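# Press a jar lid down until it snaps on

## Task

Push the lid of the free-standing jar on the table down firmly until it is clipped on around its whole edge and sits level on the rim; if one side clips first, push on the side still raised. Never let the wrist camera or its bracket (on the little-finger side, near the heel of the palm) touch the lid, or the task fails. At the end the jar must be upright on the table, neither jar nor lid may still be moving, and the result must hold without the robot's help, so release and back the hands away afterwards.

## Robot and tools

Robot: two arms, left_arm and right_arm, facing each other across a table. Each ends in an identical five-finger right hand, so the hands are not mirror images. left_arm's base is on the +y side. The names do not describe which side of a camera image they appear on.

Scene frame: origin on the tabletop halfway between the two bases, z up, tabletop at z = 0. Result positions are in metres, orientations are wxyz quaternions, and velocities are in m/s and rad/s. Printed positions can be a little off, more so at long reach.

Hand point: a spot 0.05 m in front of the palm, where the index pad and thumb tip would meet in a pinch. Its own axes are +z along the straightened fingers (fingertips 0.06-0.07 m beyond the point), +y out of the palm, and +x across the palm toward the little finger. The hand reaches 0.08 m toward the little-finger side. On the thumb side it reaches 0.02 m with the thumb swung in front of the palm, and up to 0.09 m otherwise. A wrist bracket carrying the camera sits on the little-finger side. It reaches 0.03 m beyond the point along +y and 0.11 m across. It must never press the lid, so push with the palm, fingers or fingertips, with the bracket kept away.

Row (28 numbers, each in [-1, 1], always all 28 even if one arm is idle). Order: left dx, dy, dz, rx, ry, rz, then left hand little, ring, middle, index, thumb_bend, thumb_turn, force_limit, speed; then the same 14 for the right arm.

dx..rz are an offset, not a pose. They are measured in that hand point's own axes, from its pose in the latest result that showed it. For later calls within one reply, and before any result in the scene has shown it, they count from where the robot is when the action begins. 1.0 equals 0.6 m of travel or 180 degrees. rx, ry, rz form a single rotation vector. All zeros drives the arm back to that reference pose; it does not mean hold still. The controller clips each step to 100 mm and 16 degrees from the measured pose and moves about 0.17 s behind commands.

The hand numbers are absolute targets. For fingers and thumb_bend, +1 is straight and -1 is fully curled. For thumb_turn, +1 is beside the palm and -1 is in front of it. A pinch is about index -0.22, thumb_bend -0.75, thumb_turn -0.57. force_limit maps -1..+1 to roughly 0..10 N at the fingertip (15 N for the thumb) and only stops closing motors. speed maps -1..+1 to nearly still..full, where full travel takes 0.6 s. No value means unchanged. To keep a hand as it is, resend its last eight numbers. Before any were sent, use hand_measured plus hand_force_limit and hand_speed.

Tools:
- execute_actions {actions: [...], pictures?}. The list holds at most one item. An empty list just reports state. {rows: [[28 numbers], ...], steps} plays up to 15 steps of 1/30 s (default 15), one row per step, and repeats the last row if rows run out. Every row counts from the same reference pose. {steps: n} with no rows is a wait of up to 300 steps, counted from the last result and including your reply time.
- move {target: one 28-number row, speed?, stop_force?}. It sends each hand point along a straight line to its offset target. speed is 0.002-0.5 m/s, default 0.25; turning is capped at twice that in rad/s. Both arms finish together, within 0.5-10 s. stop_force is optional, one value for both arms, 9-40 N, allowed after 0.2 s of scene time. An arm's path ends when its wrist sensor feels that much extra push against the motion for 2 steps. It then steps back 2 steps and holds. Use it with very slow speed when pressing the lid, and aim the target past the contact. Don't use it while the hand rotates. Leave it out when lifting off something the hand presses. The result adds a move: line with endings such as done, off_target, moving, held, contact or fault. It also shows the distance to target and limits (paced = pose clipped, held = some steps blocked).
- wait {seconds 0-10}: lets time run without new commands.
- zoom_image {camera: cam_high | cam_low | cam_left_wrist | cam_right_wrist, region: [x0, y0, x1, y1]}: region is in pixels of that camera's latest image, at most 504x504. Full images are 896x504 for cam_high and cam_low, and 504x504 for the wrist cameras.
- show_instructions: shows the reference image; moves nothing.
- finished_scene {scene}: ends and grades the current scene. It is irreversible.

Results: a state line per arm gives hand point pose and velocity. Wrist force and torque are given on the hand point's axes; they are noisy (offset up to ~4 N) and saturate near 50 N. Pressing down shows as force pointing back into the arm. hand_measured, hand_stopped_by (moving, target, force, stalled, fault) and hand_load_n list six values in motor order. "pose unreachable" and HELD mark commands the clearance check altered or blocked. "Hand target" shows where each arm is currently driven. MOTOR HOT warns at 70 °C; at 85 °C the arm brakes for a long time.

Cautions: arms are stiff, so a target only slightly past a firm contact can cause a fault. An outside force of 150 N on an arm, or a joint torque over its limit (139 N m for the big joints, 26 N m for the wrist joints), stops that arm for 10 s. Approach the lid slowly and press through stop_force rather than a deep blind target. Keep the jar upright and on the table. Loose objects may get a brief nudge. Never let the two arms collide or press on each other. When the lid is seated flat, open the hand, lift straight up without stop_force, and check that nothing moves before finishing.

Each tool is called after ">>>" in YAML: its name, and indented under it one key for each argument.

Reference images:

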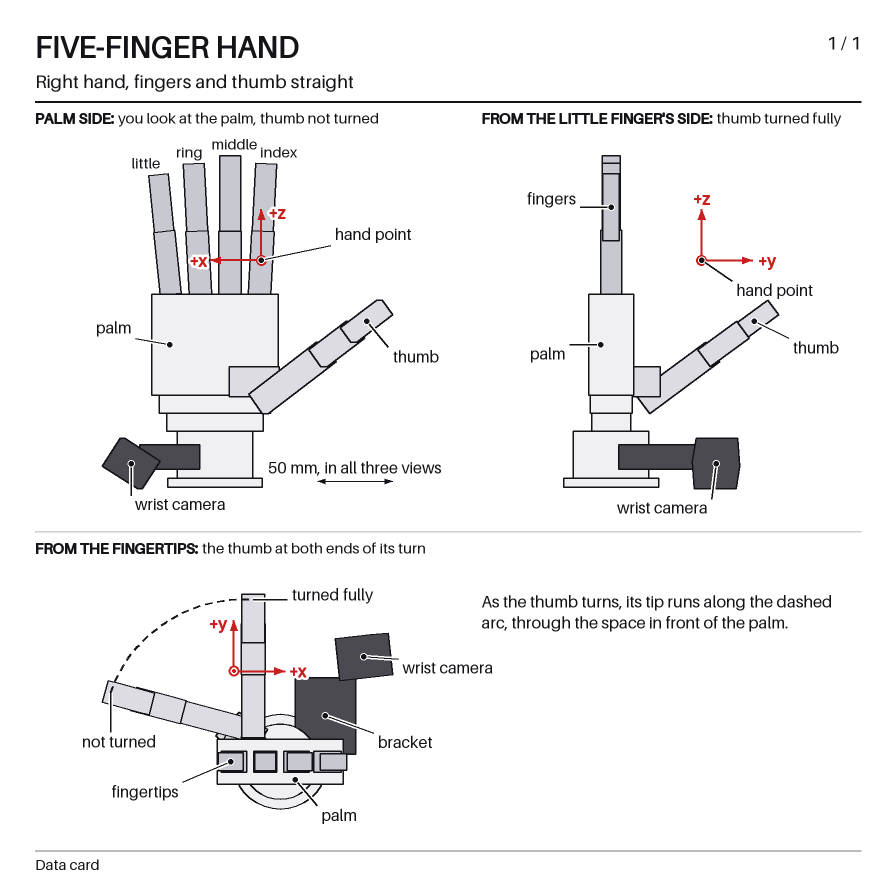

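## Session

>>> execute_actions:
  actions: []

Scene clock: 0.00 s of 5400.00 s.
left_arm: end_effector_position=(+0.3311, +0.4816, +0.4835) hand_measured=(+1.000, +1.000, +1.000, +1.000, +1.000, +1.000) hand_load_n=(+0.0, +0.0, +0.0, +0.0, +0.0, +0.0) hand_stopped_by=(target, target, target, target, target, target) hand_force_limit=0.00 hand_speed=-0.80 end_effector_quat_wxyz=(+0.019, +0.359, +0.933, +0.004) end_effector_velocity=(+0.000, +0.000, -0.000) end_effector_angular_velocity=(-0.000, +0.000, +0.002) | right_arm: end_effector_position=(+0.1216, -0.2703, +0.4857) hand_measured=(+1.000, +1.000, +1.000, +1.000, +1.000, +1.000) hand_load_n=(+0.0, +0.0, +0.0, +0.0, +0.0, +0.0) hand_stopped_by=(target, target, target, target, target, target) hand_force_limit=0.00 hand_speed=-0.80 end_effector_quat_wxyz=(-0.007, -0.388, +0.922, +0.008) end_effector_velocity=(+0.000, +0.000, +0.000) end_effector_angular_velocity=(+0.000, +0.000, -0.001)
Joint positions: left_arm=[ 0.527 -1.731  1.334  1.943  1.541 -1.893] | right_arm=[-1.21  -1.703  1.311  1.975  1.554 -1.913]
Joint velocities: left_arm=[ 0.001  0.     0.001 -0.001  0.    -0.001] | right_arm=[-0.001  0.    -0.     0.    -0.001  0.   ]
Joint torques (N m, as the arm reports them, + toward a larger angle): no reading
Wrist force (N, on the end effector, along its own x y z axes, offset not removed): no reading
Wrist torque (N m, same axes, about the end effector's origin, offset not removed): no reading
Hand target (left_arm): +0.331, +0.482, +0.484; +0.019, +0.359, +0.933, +0.004
Hand target (right_arm): +0.122, -0.270, +0.486; -0.007, -0.388, +0.922, +0.008

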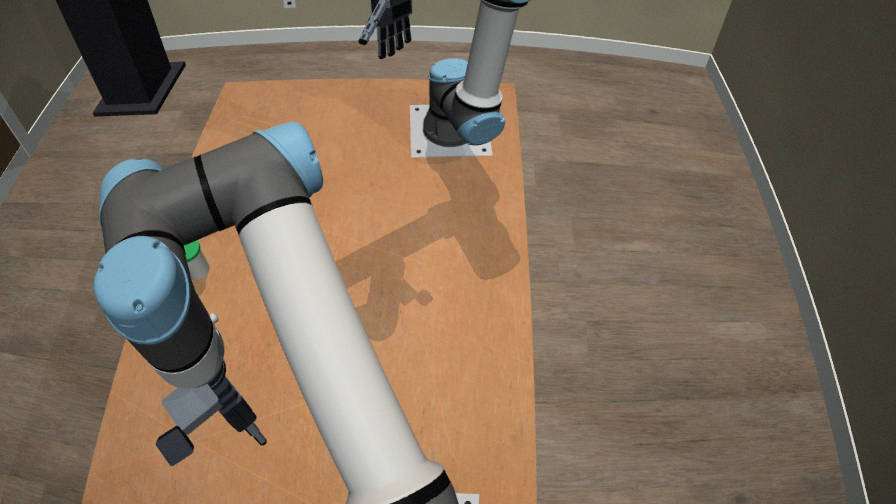

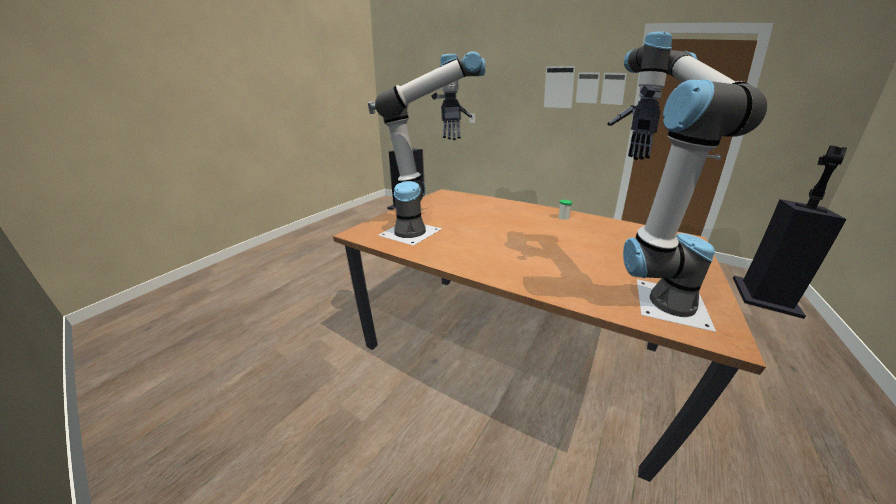

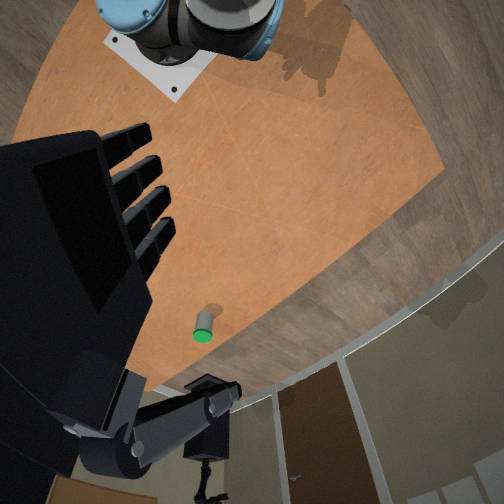

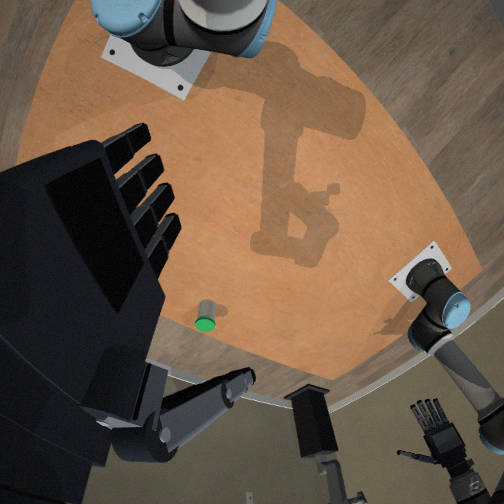

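>>> move:
  target: [0,0,0,0,0,0,1,1,1,1,1,1,0,-0.8,-0.528,-0.253,0.22,0,0,0,-1,-1,-1,-1,1,1,0,0.5]

Scene clock: 38.53 s of 5400.00 s.
left_arm: end_effector_position=(+0.3311, +0.4816, +0.4835) hand_measured=(+1.000, +1.000, +1.000, +1.000, +1.000, +1.000) hand_load_n=(+0.0, +0.0, +0.0, +0.0, +0.0, +0.0) hand_stopped_by=(target, target, target, target, target, target) hand_force_limit=0.00 hand_speed=-0.80 end_effector_quat_wxyz=(+0.019, +0.359, +0.933, +0.004) end_effector_velocity=(-0.000, -0.001, -0.000) end_effector_angular_velocity=(+0.001, +0.001, -0.000) | right_arm: end_effector_position=(+0.4487, -0.1488, +0.3477) hand_measured=(-1.000, -1.000, -1.000, -1.000, +1.000, +1.000) hand_load_n=(+0.0, +0.0, +0.0, +0.0, +0.0, +0.0) hand_stopped_by=(target, target, target, target, target, target) hand_force_limit=0.00 hand_speed=0.50 end_effector_quat_wxyz=(-0.007, -0.387, +0.922, +0.008) end_effector_velocity=(+0.001, +0.000, +0.000) end_effector_angular_velocity=(-0.002, +0.001, +0.000)
Joint positions: left_arm=[ 0.527 -1.731  1.334  1.943  1.541 -1.893] | right_arm=[-1.272 -0.888  0.622  1.85   1.555 -1.975]
Joint velocities: left_arm=[-0.001  0.001 -0.     0.     0.001 -0.   ] | right_arm=[ 0.001  0.007 -0.013  0.007  0.002  0.   ]
Joint torques (N m, as the arm reports them, + toward a larger angle): left_arm=[ -1.44  -8.16 -15.29   2.06  -0.21   0.15] | right_arm=[  8.16 -35.18 -24.6    5.26   1.59   2.18]
Wrist force (N, on the end effector, along its own x y z axes, offset not removed): left_arm=[-1.8 -2.2 -1.5] | right_arm=[-3.0 1.8 0.5]
Wrist torque (N m, same axes, about the end effector's origin, offset not removed): left_arm=[-0.25 0.22 -0.27] | right_arm=[0.28 0.40 -0.21]
Hand target (left_arm): +0.331, +0.482, +0.484; +0.019, +0.359, +0.933, +0.004
Hand target (right_arm): +0.449, -0.149, +0.348; -0.007, -0.388, +0.922, +0.008
Off the commanded pose (left_arm): 0.000 m, 0 deg.
Off the commanded pose (right_arm): 0.001 m, 0 deg.
After step 90, 33.47 s passed at rest.
move: done

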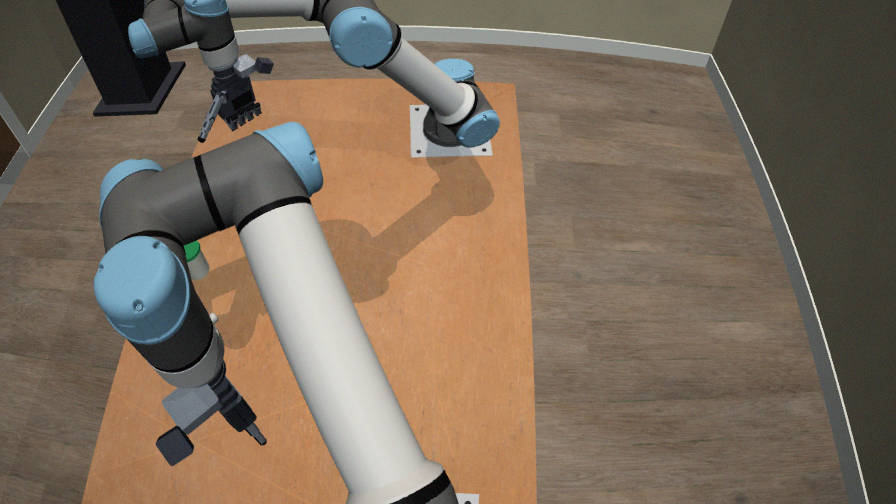

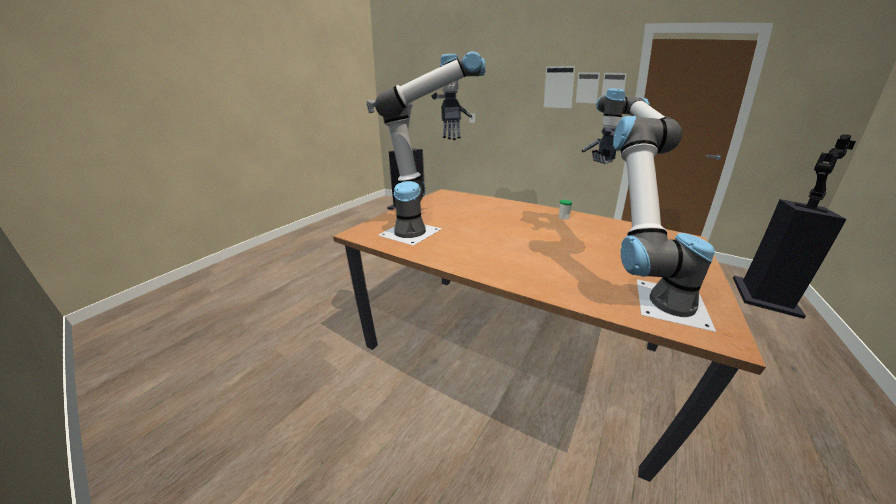

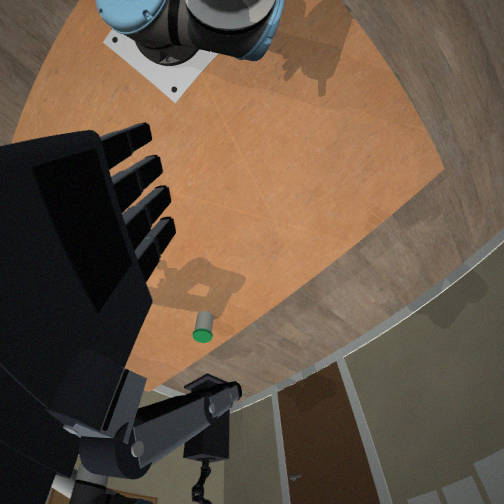

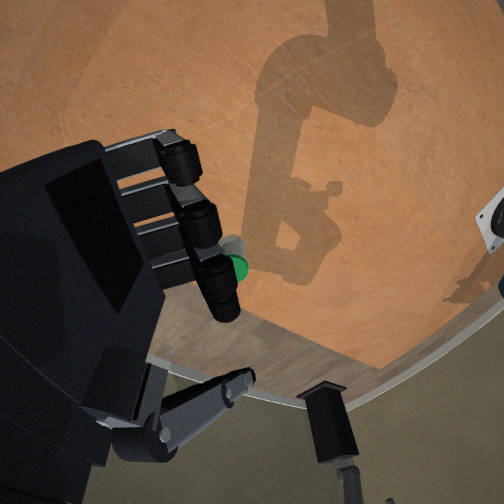

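>>> move:
  target: [0.3,0,0,0,0,0,1,1,1,1,1,1,0,-0.8,-0.14,0.02,0.2,0,0,0,-1,-1,-1,-1,1,1,0,0.5]

Scene clock: 67.20 s of 5400.00 s.
left_arm: end_effector_position=(+0.1994, +0.6024, +0.4774) hand_measured=(+1.000, +1.000, +1.000, +1.000, +1.000, +1.000) hand_load_n=(+0.0, +0.0, +0.0, +0.0, +0.0, +0.0) hand_stopped_by=(target, target, target, target, target, target) hand_force_limit=0.00 hand_speed=-0.80 end_effector_quat_wxyz=(-0.070, +0.351, +0.933, -0.044) end_effector_velocity=(-0.002, +0.001, +0.000) end_effector_angular_velocity=(-0.035, -0.000, -0.006) | right_arm: end_effector_position=(+0.4963, -0.0792, +0.2273) hand_measured=(-1.000, -1.000, -1.000, -1.000, +1.000, +1.000) hand_load_n=(+0.0, +0.0, +0.0, +0.0, +0.0, +0.0) hand_stopped_by=(target, target, target, target, target, target) hand_force_limit=0.00 hand_speed=0.50 end_effector_quat_wxyz=(-0.007, -0.387, +0.922, +0.008) end_effector_velocity=(+0.000, +0.000, -0.001) end_effector_angular_velocity=(-0.001, -0.000, +0.001)
Joint positions: left_arm=[ 0.156 -2.146  1.56   2.148  1.737 -2.28 ] | right_arm=[-1.198 -0.641  0.491  1.733  1.553 -1.901]
Joint velocities: left_arm=[ 0.123  0.015 -0.01  -0.017  0.006  0.131] | right_arm=[ 0.001  0.003 -0.005  0.002  0.001 -0.   ]
Joint torques (N m, as the arm reports them, + toward a larger angle): left_arm=[  8.04  20.94 -24.49   0.97   1.33   1.93] | right_arm=[  8.74 -43.08 -22.01   5.22   1.72   2.17]
Wrist force (N, on the end effector, along its own x y z axes, offset not removed): left_arm=[-1.5 -0.2 -0.7] | right_arm=[-0.8 -1.2 1.2]
Wrist torque (N m, same axes, about the end effector's origin, offset not removed): left_arm=[-0.03 0.22 -0.15] | right_arm=[-0.19 0.06 -0.15]
Hand target (left_arm): +0.199, +0.602, +0.477; -0.070, +0.352, +0.932, -0.046
Hand target (right_arm): +0.496, -0.079, +0.227; -0.007, -0.387, +0.922, +0.008
Off the commanded pose (left_arm): 0.002 m, 12 deg.
Off the commanded pose (right_arm): 0.000 m, 0 deg.
After step 90, 24.40 s passed at rest.
move: off_target (left_arm)

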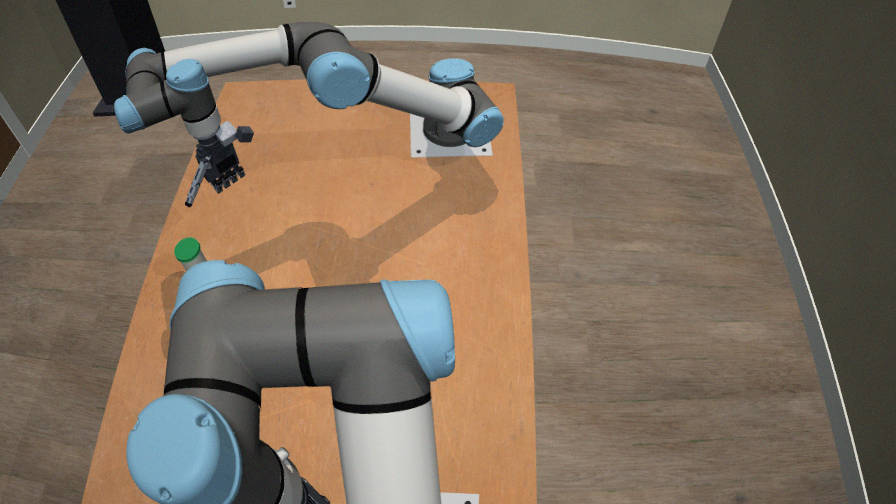

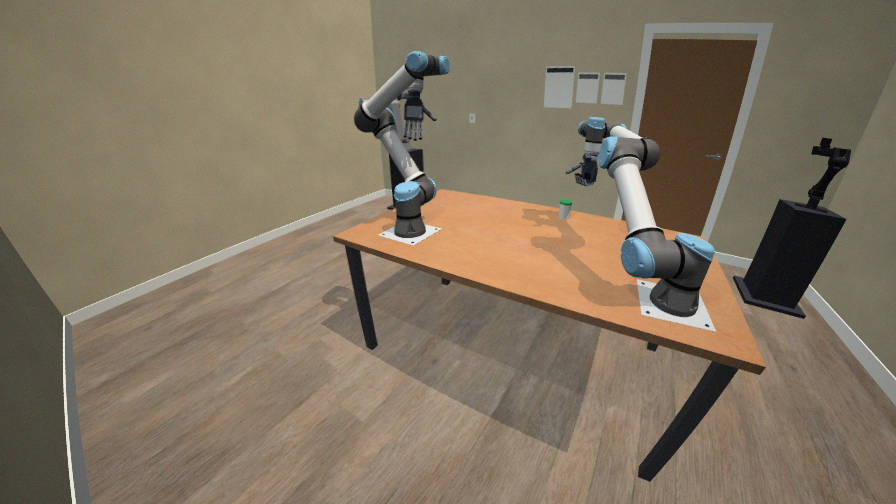

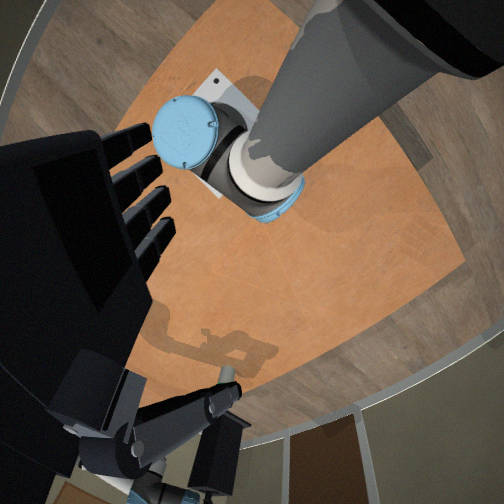

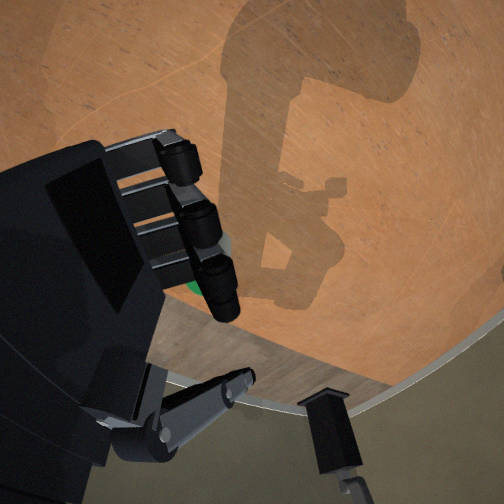

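>>> move:
  target: [0,0,0,0,0,0,1,1,1,1,1,1,0,-0.8,0.025,-0.025,-0.1,-0.335,-0.455,0.455,-1,-1,-1,-1,1,1,0,0.5]

Scene clock: 102.33 s of 5400.00 s.
left_arm: end_effector_position=(+0.1994, +0.6024, +0.4774) hand_measured=(+1.000, +1.000, +1.000, +1.000, +1.000, +1.000) hand_load_n=(+0.0, +0.0, +0.0, +0.0, +0.0, +0.0) hand_stopped_by=(target, target, target, target, target, target) hand_force_limit=0.00 hand_speed=-0.80 end_effector_quat_wxyz=(-0.070, +0.351, +0.933, -0.044) end_effector_velocity=(-0.000, -0.001, -0.000) end_effector_angular_velocity=(+0.001, +0.002, -0.000) | right_arm: end_effector_position=(+0.4975, -0.1010, +0.2879) hand_measured=(-1.000, -1.000, -1.000, -1.000, +1.000, +1.000) hand_load_n=(+0.0, +0.0, +0.0, +0.0, +0.0, +0.0) hand_stopped_by=(target, target, target, target, target, target) hand_force_limit=0.00 hand_speed=0.50 end_effector_quat_wxyz=(+0.354, +0.371, +0.606, +0.608) end_effector_velocity=(+0.000, -0.000, +0.000) end_effector_angular_velocity=(+0.004, -0.001, -0.005)
Joint positions: left_arm=[ 0.167 -2.143  1.559  2.147  1.737 -2.268] | right_arm=[-1.004 -1.327  1.999 -0.661  1.737  0.022]
Joint velocities: left_arm=[-0.001  0.002  0.    -0.002  0.002 -0.001] | right_arm=[ 0.003  0.002 -0.002 -0.003  0.008  0.003]
Joint torques (N m, as the arm reports them, + toward a larger angle): left_arm=[-7.39 17.   -0.85  3.52 -1.01 -1.83] | right_arm=[  7.89 -17.27 -23.77  -3.59   1.52   2.  ]
Wrist force (N, on the end effector, along its own x y z axes, offset not removed): left_arm=[-1.2 -1.5 -1.4] | right_arm=[-2.4 -1.4 1.6]
Wrist torque (N m, same axes, about the end effector's origin, offset not removed): left_arm=[-0.19 0.20 -0.15] | right_arm=[-0.32 0.30 -0.25]
Hand target (left_arm): +0.199, +0.602, +0.477; -0.070, +0.351, +0.933, -0.044
Hand target (right_arm): +0.498, -0.101, +0.288; +0.355, +0.371, +0.606, +0.608
Off the commanded pose (left_arm): 0.000 m, 0 deg.
Off the commanded pose (right_arm): 0.001 m, 0 deg.
After step 90, 27.13 s passed at rest.
move: done

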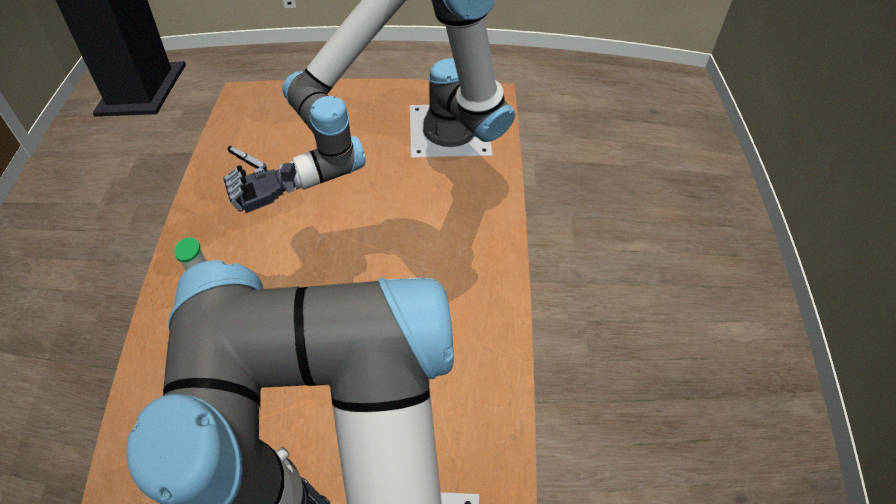

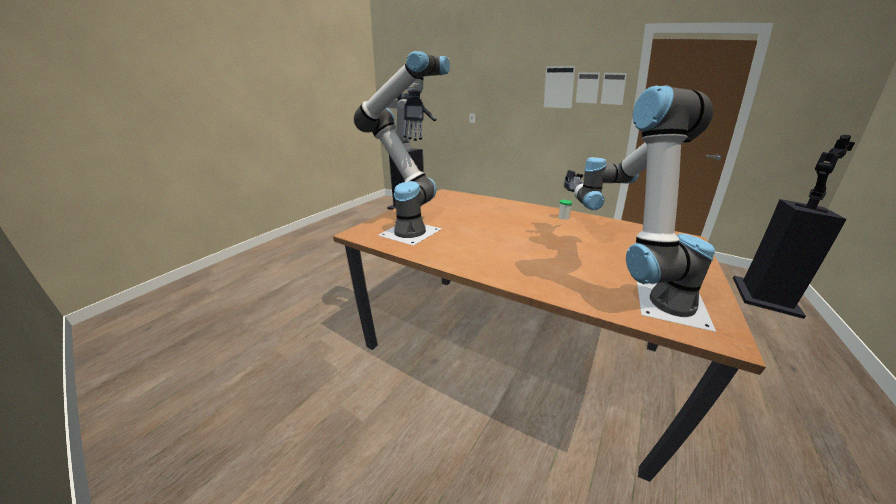

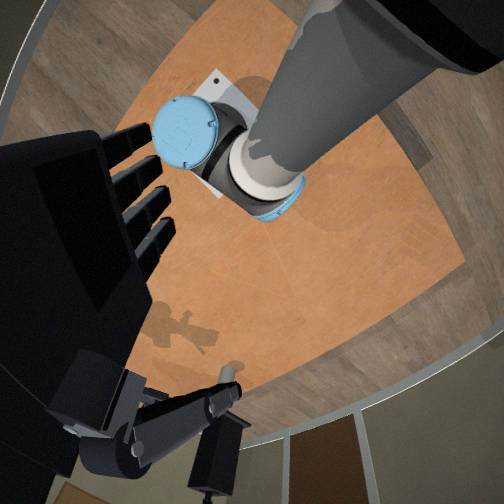

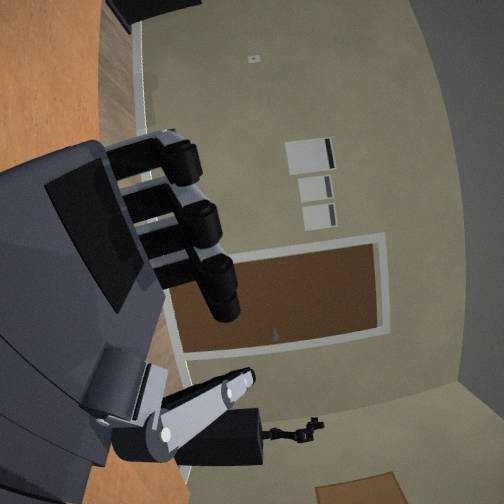

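>>> move:
  target: [0,0,0,0,0,0,1,1,1,1,1,1,0,-0.8,0.02,-0.115,0.2,0.31,0,0,-1,-1,-1,-1,1,1,0,0.5]

>>> zoom_image:
  camera: "cam_low"
  region: [510,130,650,230]

>>> zoom_image:
  camera: "cam_high"
  region: [120,130,320,290]

Scene clock: 128.20 s of 5400.00 s.
left_arm: end_effector_position=(+0.1994, +0.6024, +0.4774) hand_measured=(+1.000, +1.000, +1.000, +1.000, +1.000, +1.000) hand_load_n=(+0.0, +0.0, +0.0, +0.0, +0.0, +0.0) hand_stopped_by=(target, target, target, target, target, target) hand_force_limit=0.00 hand_speed=-0.80 end_effector_quat_wxyz=(-0.070, +0.351, +0.933, -0.044) end_effector_velocity=(+0.001, -0.001, +0.000) end_effector_angular_velocity=(-0.001, -0.002, -0.000) | right_arm: end_effector_position=(+0.5962, -0.0328, +0.2172) hand_measured=(-1.000, -1.000, -1.000, -1.000, +1.000, +1.000) hand_load_n=(+0.0, +0.0, +0.0, +0.0, +0.0, +0.0) hand_stopped_by=(target, target, target, target, target, target) hand_force_limit=0.00 hand_speed=0.50 end_effector_quat_wxyz=(+0.140, +0.494, +0.820, +0.253) end_effector_velocity=(+0.001, +0.000, +0.000) end_effector_angular_velocity=(-0.005, +0.006, -0.002)
Joint positions: left_arm=[ 0.167 -2.143  1.559  2.147  1.737 -2.268] | right_arm=[-1.04  -0.861  0.955  0.892  1.626  0.12 ]
Joint velocities: left_arm=[ 0.     0.001 -0.001 -0.001 -0.002  0.   ] | right_arm=[ 0.     0.008 -0.017  0.016  0.002  0.001]
Joint torques (N m, as the arm reports them, + toward a larger angle): left_arm=[-7.55  8.22 -1.6   3.45 -1.1  -1.88] | right_arm=[  8.75 -39.11 -25.78   3.67   1.81   2.29]
Wrist force (N, on the end effector, along its own x y z axes, offset not removed): left_arm=[-1.3 -1.2 -1.5] | right_arm=[-3.1 -1.3 1.2]
Wrist torque (N m, same axes, about the end effector's origin, offset not removed): left_arm=[-0.07 0.15 -0.16] | right_arm=[-0.33 0.35 -0.29]
Hand target (left_arm): +0.199, +0.602, +0.477; -0.070, +0.351, +0.933, -0.044
Hand target (right_arm): +0.596, -0.033, +0.217; +0.140, +0.494, +0.820, +0.253
Off the commanded pose (left_arm): 0.000 m, 0 deg.
Off the commanded pose (right_arm): 0.001 m, 0 deg.
After step 90, 20.43 s passed at rest.
move: done

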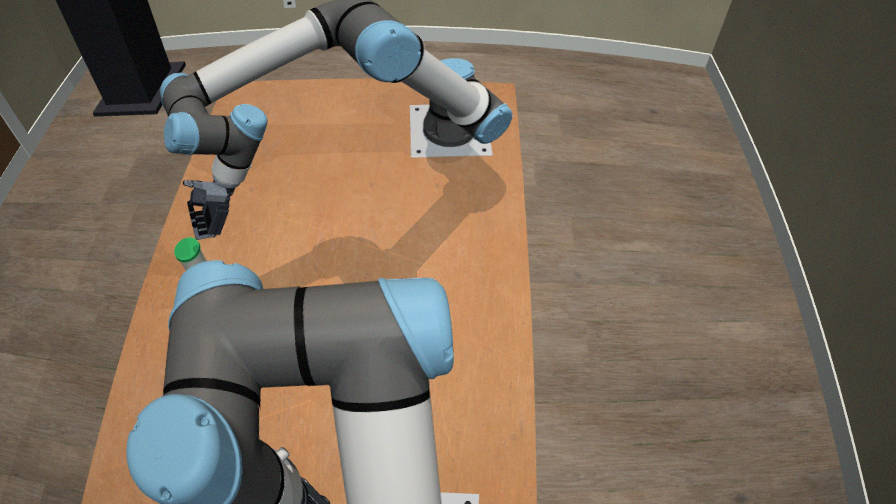

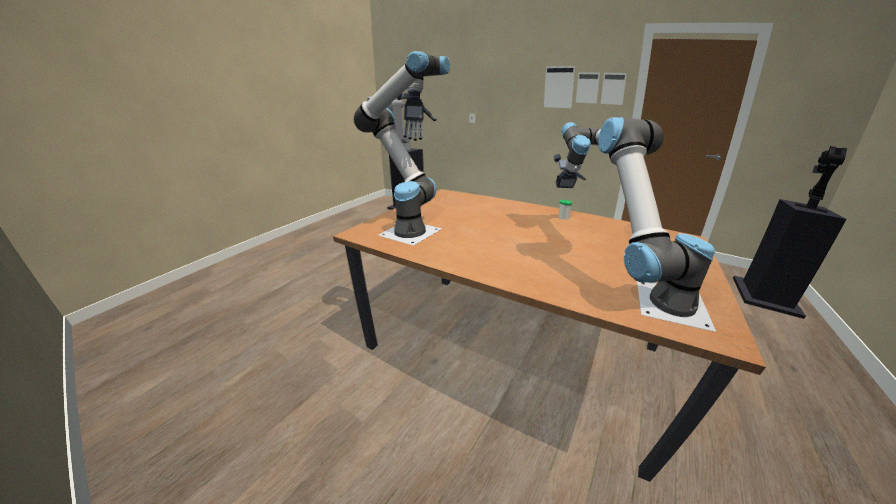

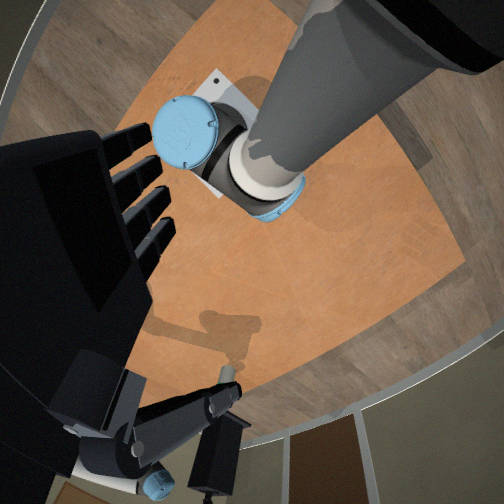

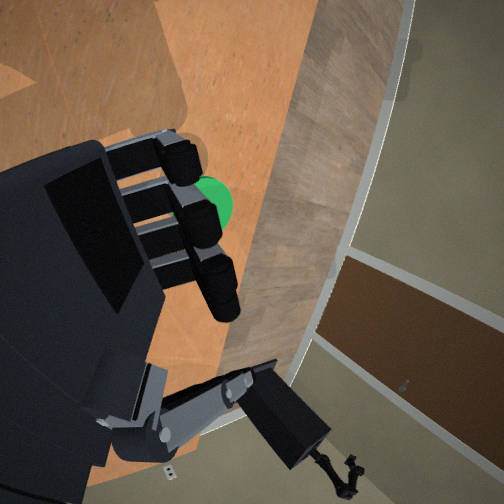

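Region (510, 130, 650, 230) of cam_low's 896x504 image, scaled by 3.600, with more detail than that image has; it fills the top 360 rows of this view, and the rest is white.

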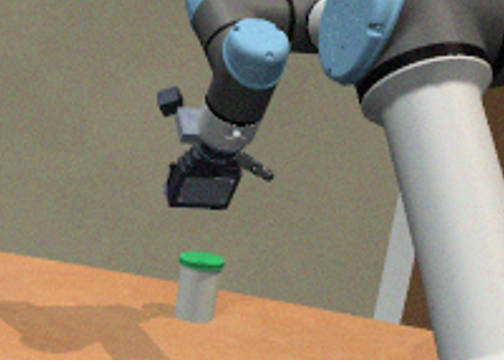

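Region (120, 130, 320, 290) of cam_high's 896x504 image, scaled by 2.520, with more detail than that image has; it fills the top 403 rows of this view, and the rest is white.

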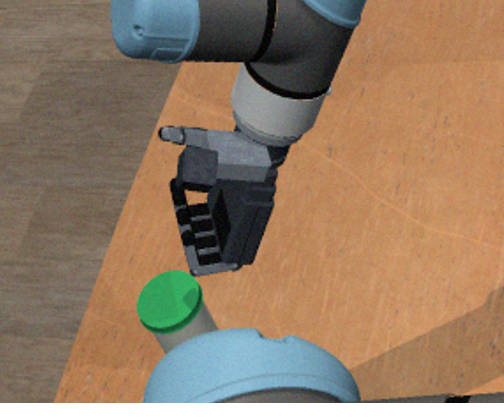

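>>> move:
  target: [0,0,0,0,0,0,1,1,1,1,1,1,0,-0.8,-0.012,0,0.12,0,0,0,-1,-1,-1,-1,1,1,0,0.5]
  speed: 0.1

>>> zoom_image:
  camera: "cam_low"
  region: [530,160,610,230]

>>> zoom_image:
  camera: "cam_high"
  region: [130,180,260,290]

Scene clock: 139.87 s of 5400.00 s.
left_arm: end_effector_position=(+0.1994, +0.6024, +0.4774) hand_measured=(+1.000, +1.000, +1.000, +1.000, +1.000, +1.000) hand_load_n=(+0.0, +0.0, +0.0, +0.0, +0.0, +0.0) hand_stopped_by=(target, target, target, target, target, target) hand_force_limit=0.00 hand_speed=-0.80 end_effector_quat_wxyz=(-0.070, +0.351, +0.933, -0.044) end_effector_velocity=(-0.000, +0.001, +0.000) end_effector_angular_velocity=(+0.002, -0.000, -0.000) | right_arm: end_effector_position=(+0.6340, -0.0193, +0.1571) hand_measured=(-1.000, -1.000, -1.000, -1.000, +1.000, +1.000) hand_load_n=(+0.0, +0.0, +0.0, +0.0, +0.0, +0.0) hand_stopped_by=(target, target, target, target, target, target) hand_force_limit=0.00 hand_speed=0.50 end_effector_quat_wxyz=(+0.140, +0.494, +0.820, +0.253) end_effector_velocity=(+0.000, +0.000, -0.001) end_effector_angular_velocity=(-0.001, +0.000, +0.000)
Joint positions: left_arm=[ 0.167 -2.143  1.559  2.147  1.737 -2.268] | right_arm=[-1.058 -0.733  0.883  0.834  1.616  0.105]
Joint velocities: left_arm=[ 0.    -0.001 -0.     0.003 -0.     0.001] | right_arm=[ 0.     0.003 -0.002 -0.     0.    -0.   ]
Joint torques (N m, as the arm reports them, + toward a larger angle): left_arm=[-7.15 14.55 -1.53  3.36 -0.94 -1.67] | right_arm=[ -9.24 -44.19 -22.59  -0.61  -1.49  -1.97]
Wrist force (N, on the end effector, along its own x y z axes, offset not removed): left_arm=[-0.9 -0.6 0.1] | right_arm=[-1.9 -1.1 0.9]
Wrist torque (N m, same axes, about the end effector's origin, offset not removed): left_arm=[-0.12 0.14 -0.22] | right_arm=[-0.17 0.20 -0.20]
Hand target (left_arm): +0.199, +0.602, +0.477; -0.070, +0.351, +0.933, -0.044
Hand target (right_arm): +0.634, -0.019, +0.157; +0.140, +0.494, +0.820, +0.253
Off the commanded pose (left_arm): 0.000 m, 0 deg.
Off the commanded pose (right_arm): 0.000 m, 0 deg.
After step 90, 7.53 s passed at rest.
move: done

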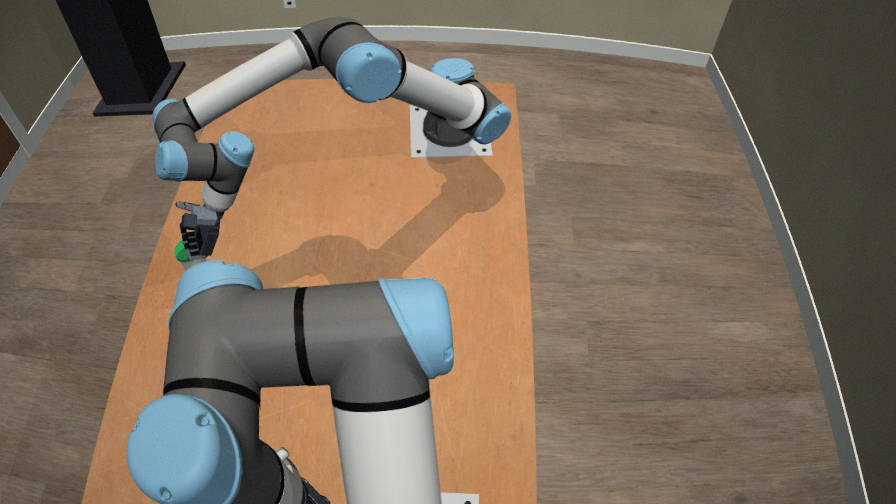

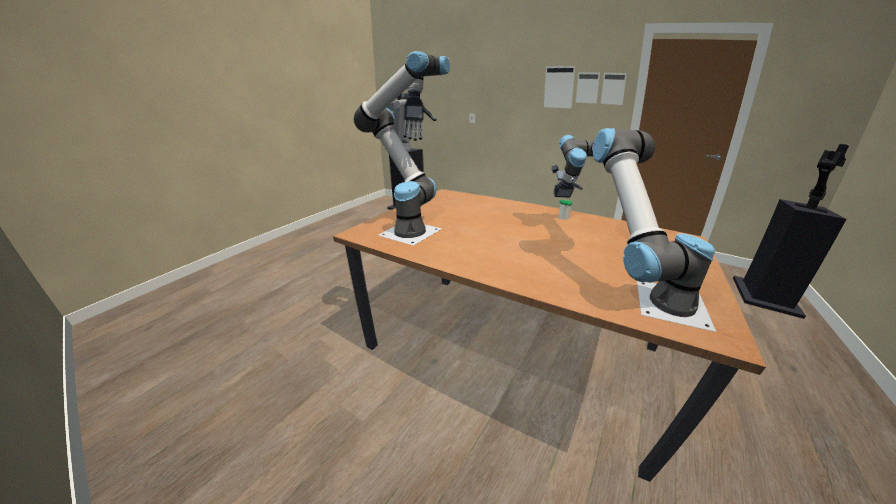

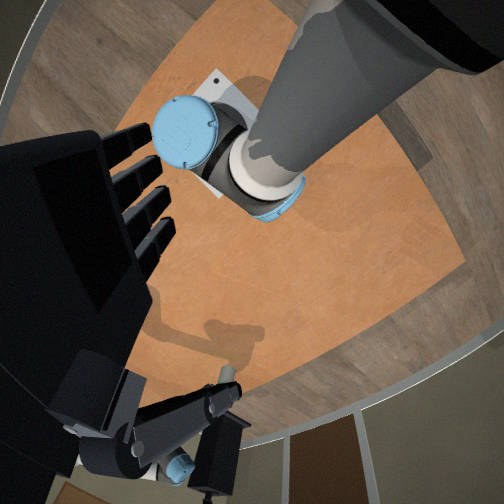

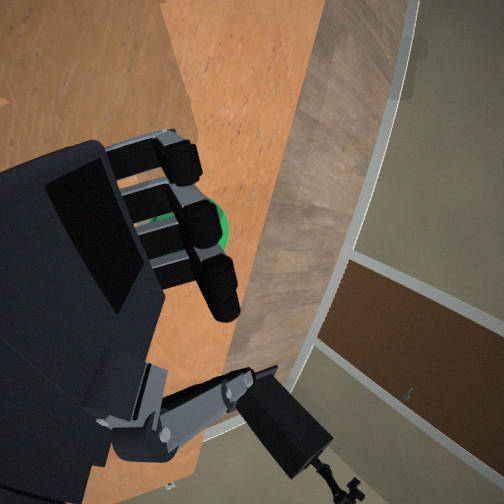

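Region (530, 160, 610, 230) of cam_low's 896x504 image, scaled by 6.300, with more detail than that image has; it fills the top 441 rows of this view, and the rest is white.

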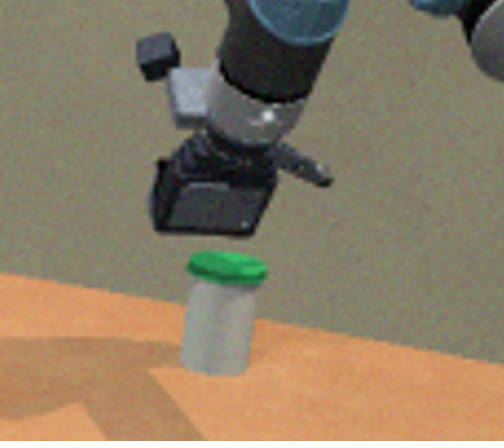

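Region (130, 180, 260, 290) of cam_high's 896x504 image, scaled by 3.877, with more detail than that image has; it fills the top 426 rows of this view, and the rest is white.

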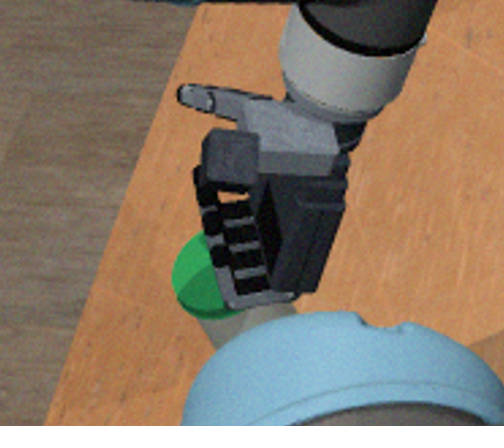

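>>> move:
  target: [0,0,0,0,0,0,1,1,1,1,1,1,0,-0.8,-0.015,0.015,0.05,0,0,0,-1,-1,-1,-1,1,1,0,0.5]
  speed: 0.05

>>> zoom_image:
  camera: "cam_low"
  region: [530,160,610,230]

>>> zoom_image:
  camera: "cam_high"
  region: [130,180,260,290]

Scene clock: 147.20 s of 5400.00 s.
left_arm: end_effector_position=(+0.1994, +0.6024, +0.4774) hand_measured=(+1.000, +1.000, +1.000, +1.000, +1.000, +1.000) hand_load_n=(+0.0, +0.0, +0.0, +0.0, +0.0, +0.0) hand_stopped_by=(target, target, target, target, target, target) hand_force_limit=0.00 hand_speed=-0.80 end_effector_quat_wxyz=(-0.070, +0.351, +0.933, -0.044) end_effector_velocity=(-0.000, -0.000, +0.000) end_effector_angular_velocity=(+0.003, +0.001, +0.000) | right_arm: end_effector_position=(+0.6592, -0.0155, +0.1369) hand_measured=(-1.000, -1.000, -1.000, -1.000, +1.000, +1.000) hand_load_n=(+0.0, +0.0, +0.0, +0.0, +0.0, +0.0) hand_stopped_by=(target, target, target, target, target, target) hand_force_limit=0.00 hand_speed=0.50 end_effector_quat_wxyz=(+0.140, +0.494, +0.820, +0.253) end_effector_velocity=(+0.001, +0.000, -0.000) end_effector_angular_velocity=(-0.000, -0.000, -0.001)
Joint positions: left_arm=[ 0.167 -2.143  1.559  2.147  1.737 -2.268] | right_arm=[-1.075 -0.659  0.8    0.844  1.607  0.09 ]
Joint velocities: left_arm=[-0.     0.002  0.     0.001  0.    -0.   ] | right_arm=[-0.001  0.003 -0.005  0.002  0.001 -0.   ]
Joint torques (N m, as the arm reports them, + toward a larger angle): left_arm=[-5.9   1.38 -1.03  3.16 -1.02 -1.38] | right_arm=[ -9.16 -43.8  -24.3    3.99  -1.58  -1.98]
Wrist force (N, on the end effector, along its own x y z axes, offset not removed): left_arm=[-3.0 -1.2 -0.8] | right_arm=[-2.1 1.4 0.9]
Wrist torque (N m, same axes, about the end effector's origin, offset not removed): left_arm=[-0.17 0.40 -0.28] | right_arm=[0.09 0.35 -0.16]
Hand target (left_arm): +0.199, +0.602, +0.477; -0.070, +0.351, +0.933, -0.044
Hand target (right_arm): +0.659, -0.015, +0.137; +0.140, +0.494, +0.820, +0.253
Off the commanded pose (left_arm): 0.000 m, 0 deg.
Off the commanded pose (right_arm): 0.000 m, 0 deg.
After step 90, 3.33 s passed at rest.
move: done

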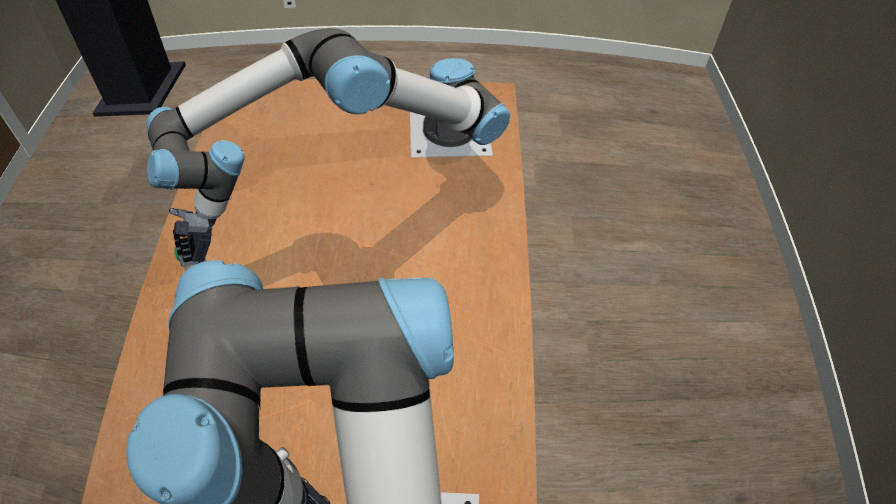

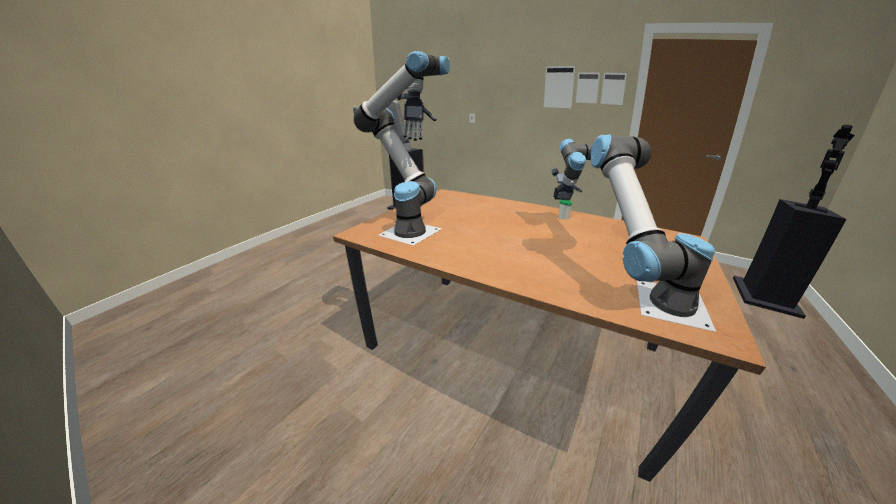

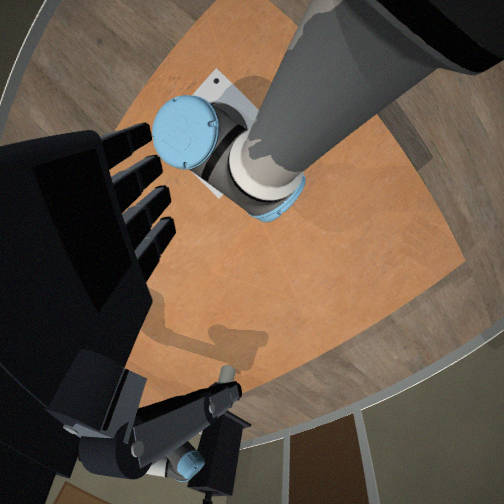

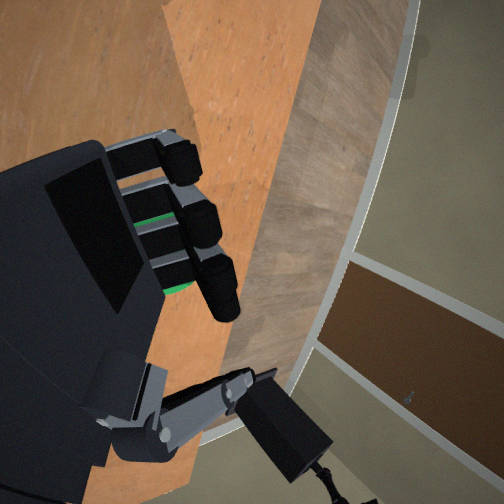

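Region (530, 160, 610, 230) of cam_low's 896x504 image, scaled by 6.300, with more detail than that image has; it fills the top 441 rows of this view, and the rest is white.

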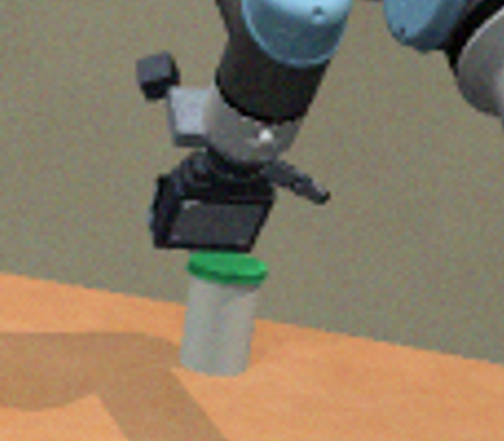

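Region (130, 180, 260, 290) of cam_high's 896x504 image, scaled by 3.877, with more detail than that image has; it fills the top 426 rows of this view, and the rest is white.

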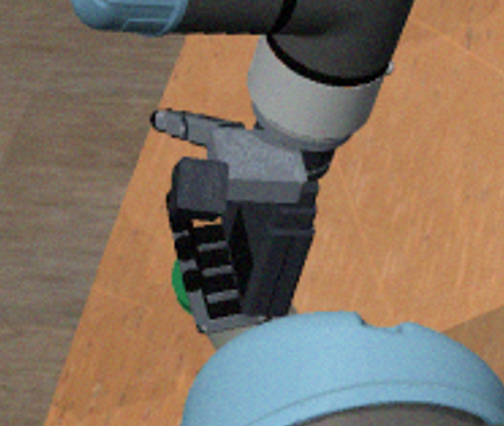

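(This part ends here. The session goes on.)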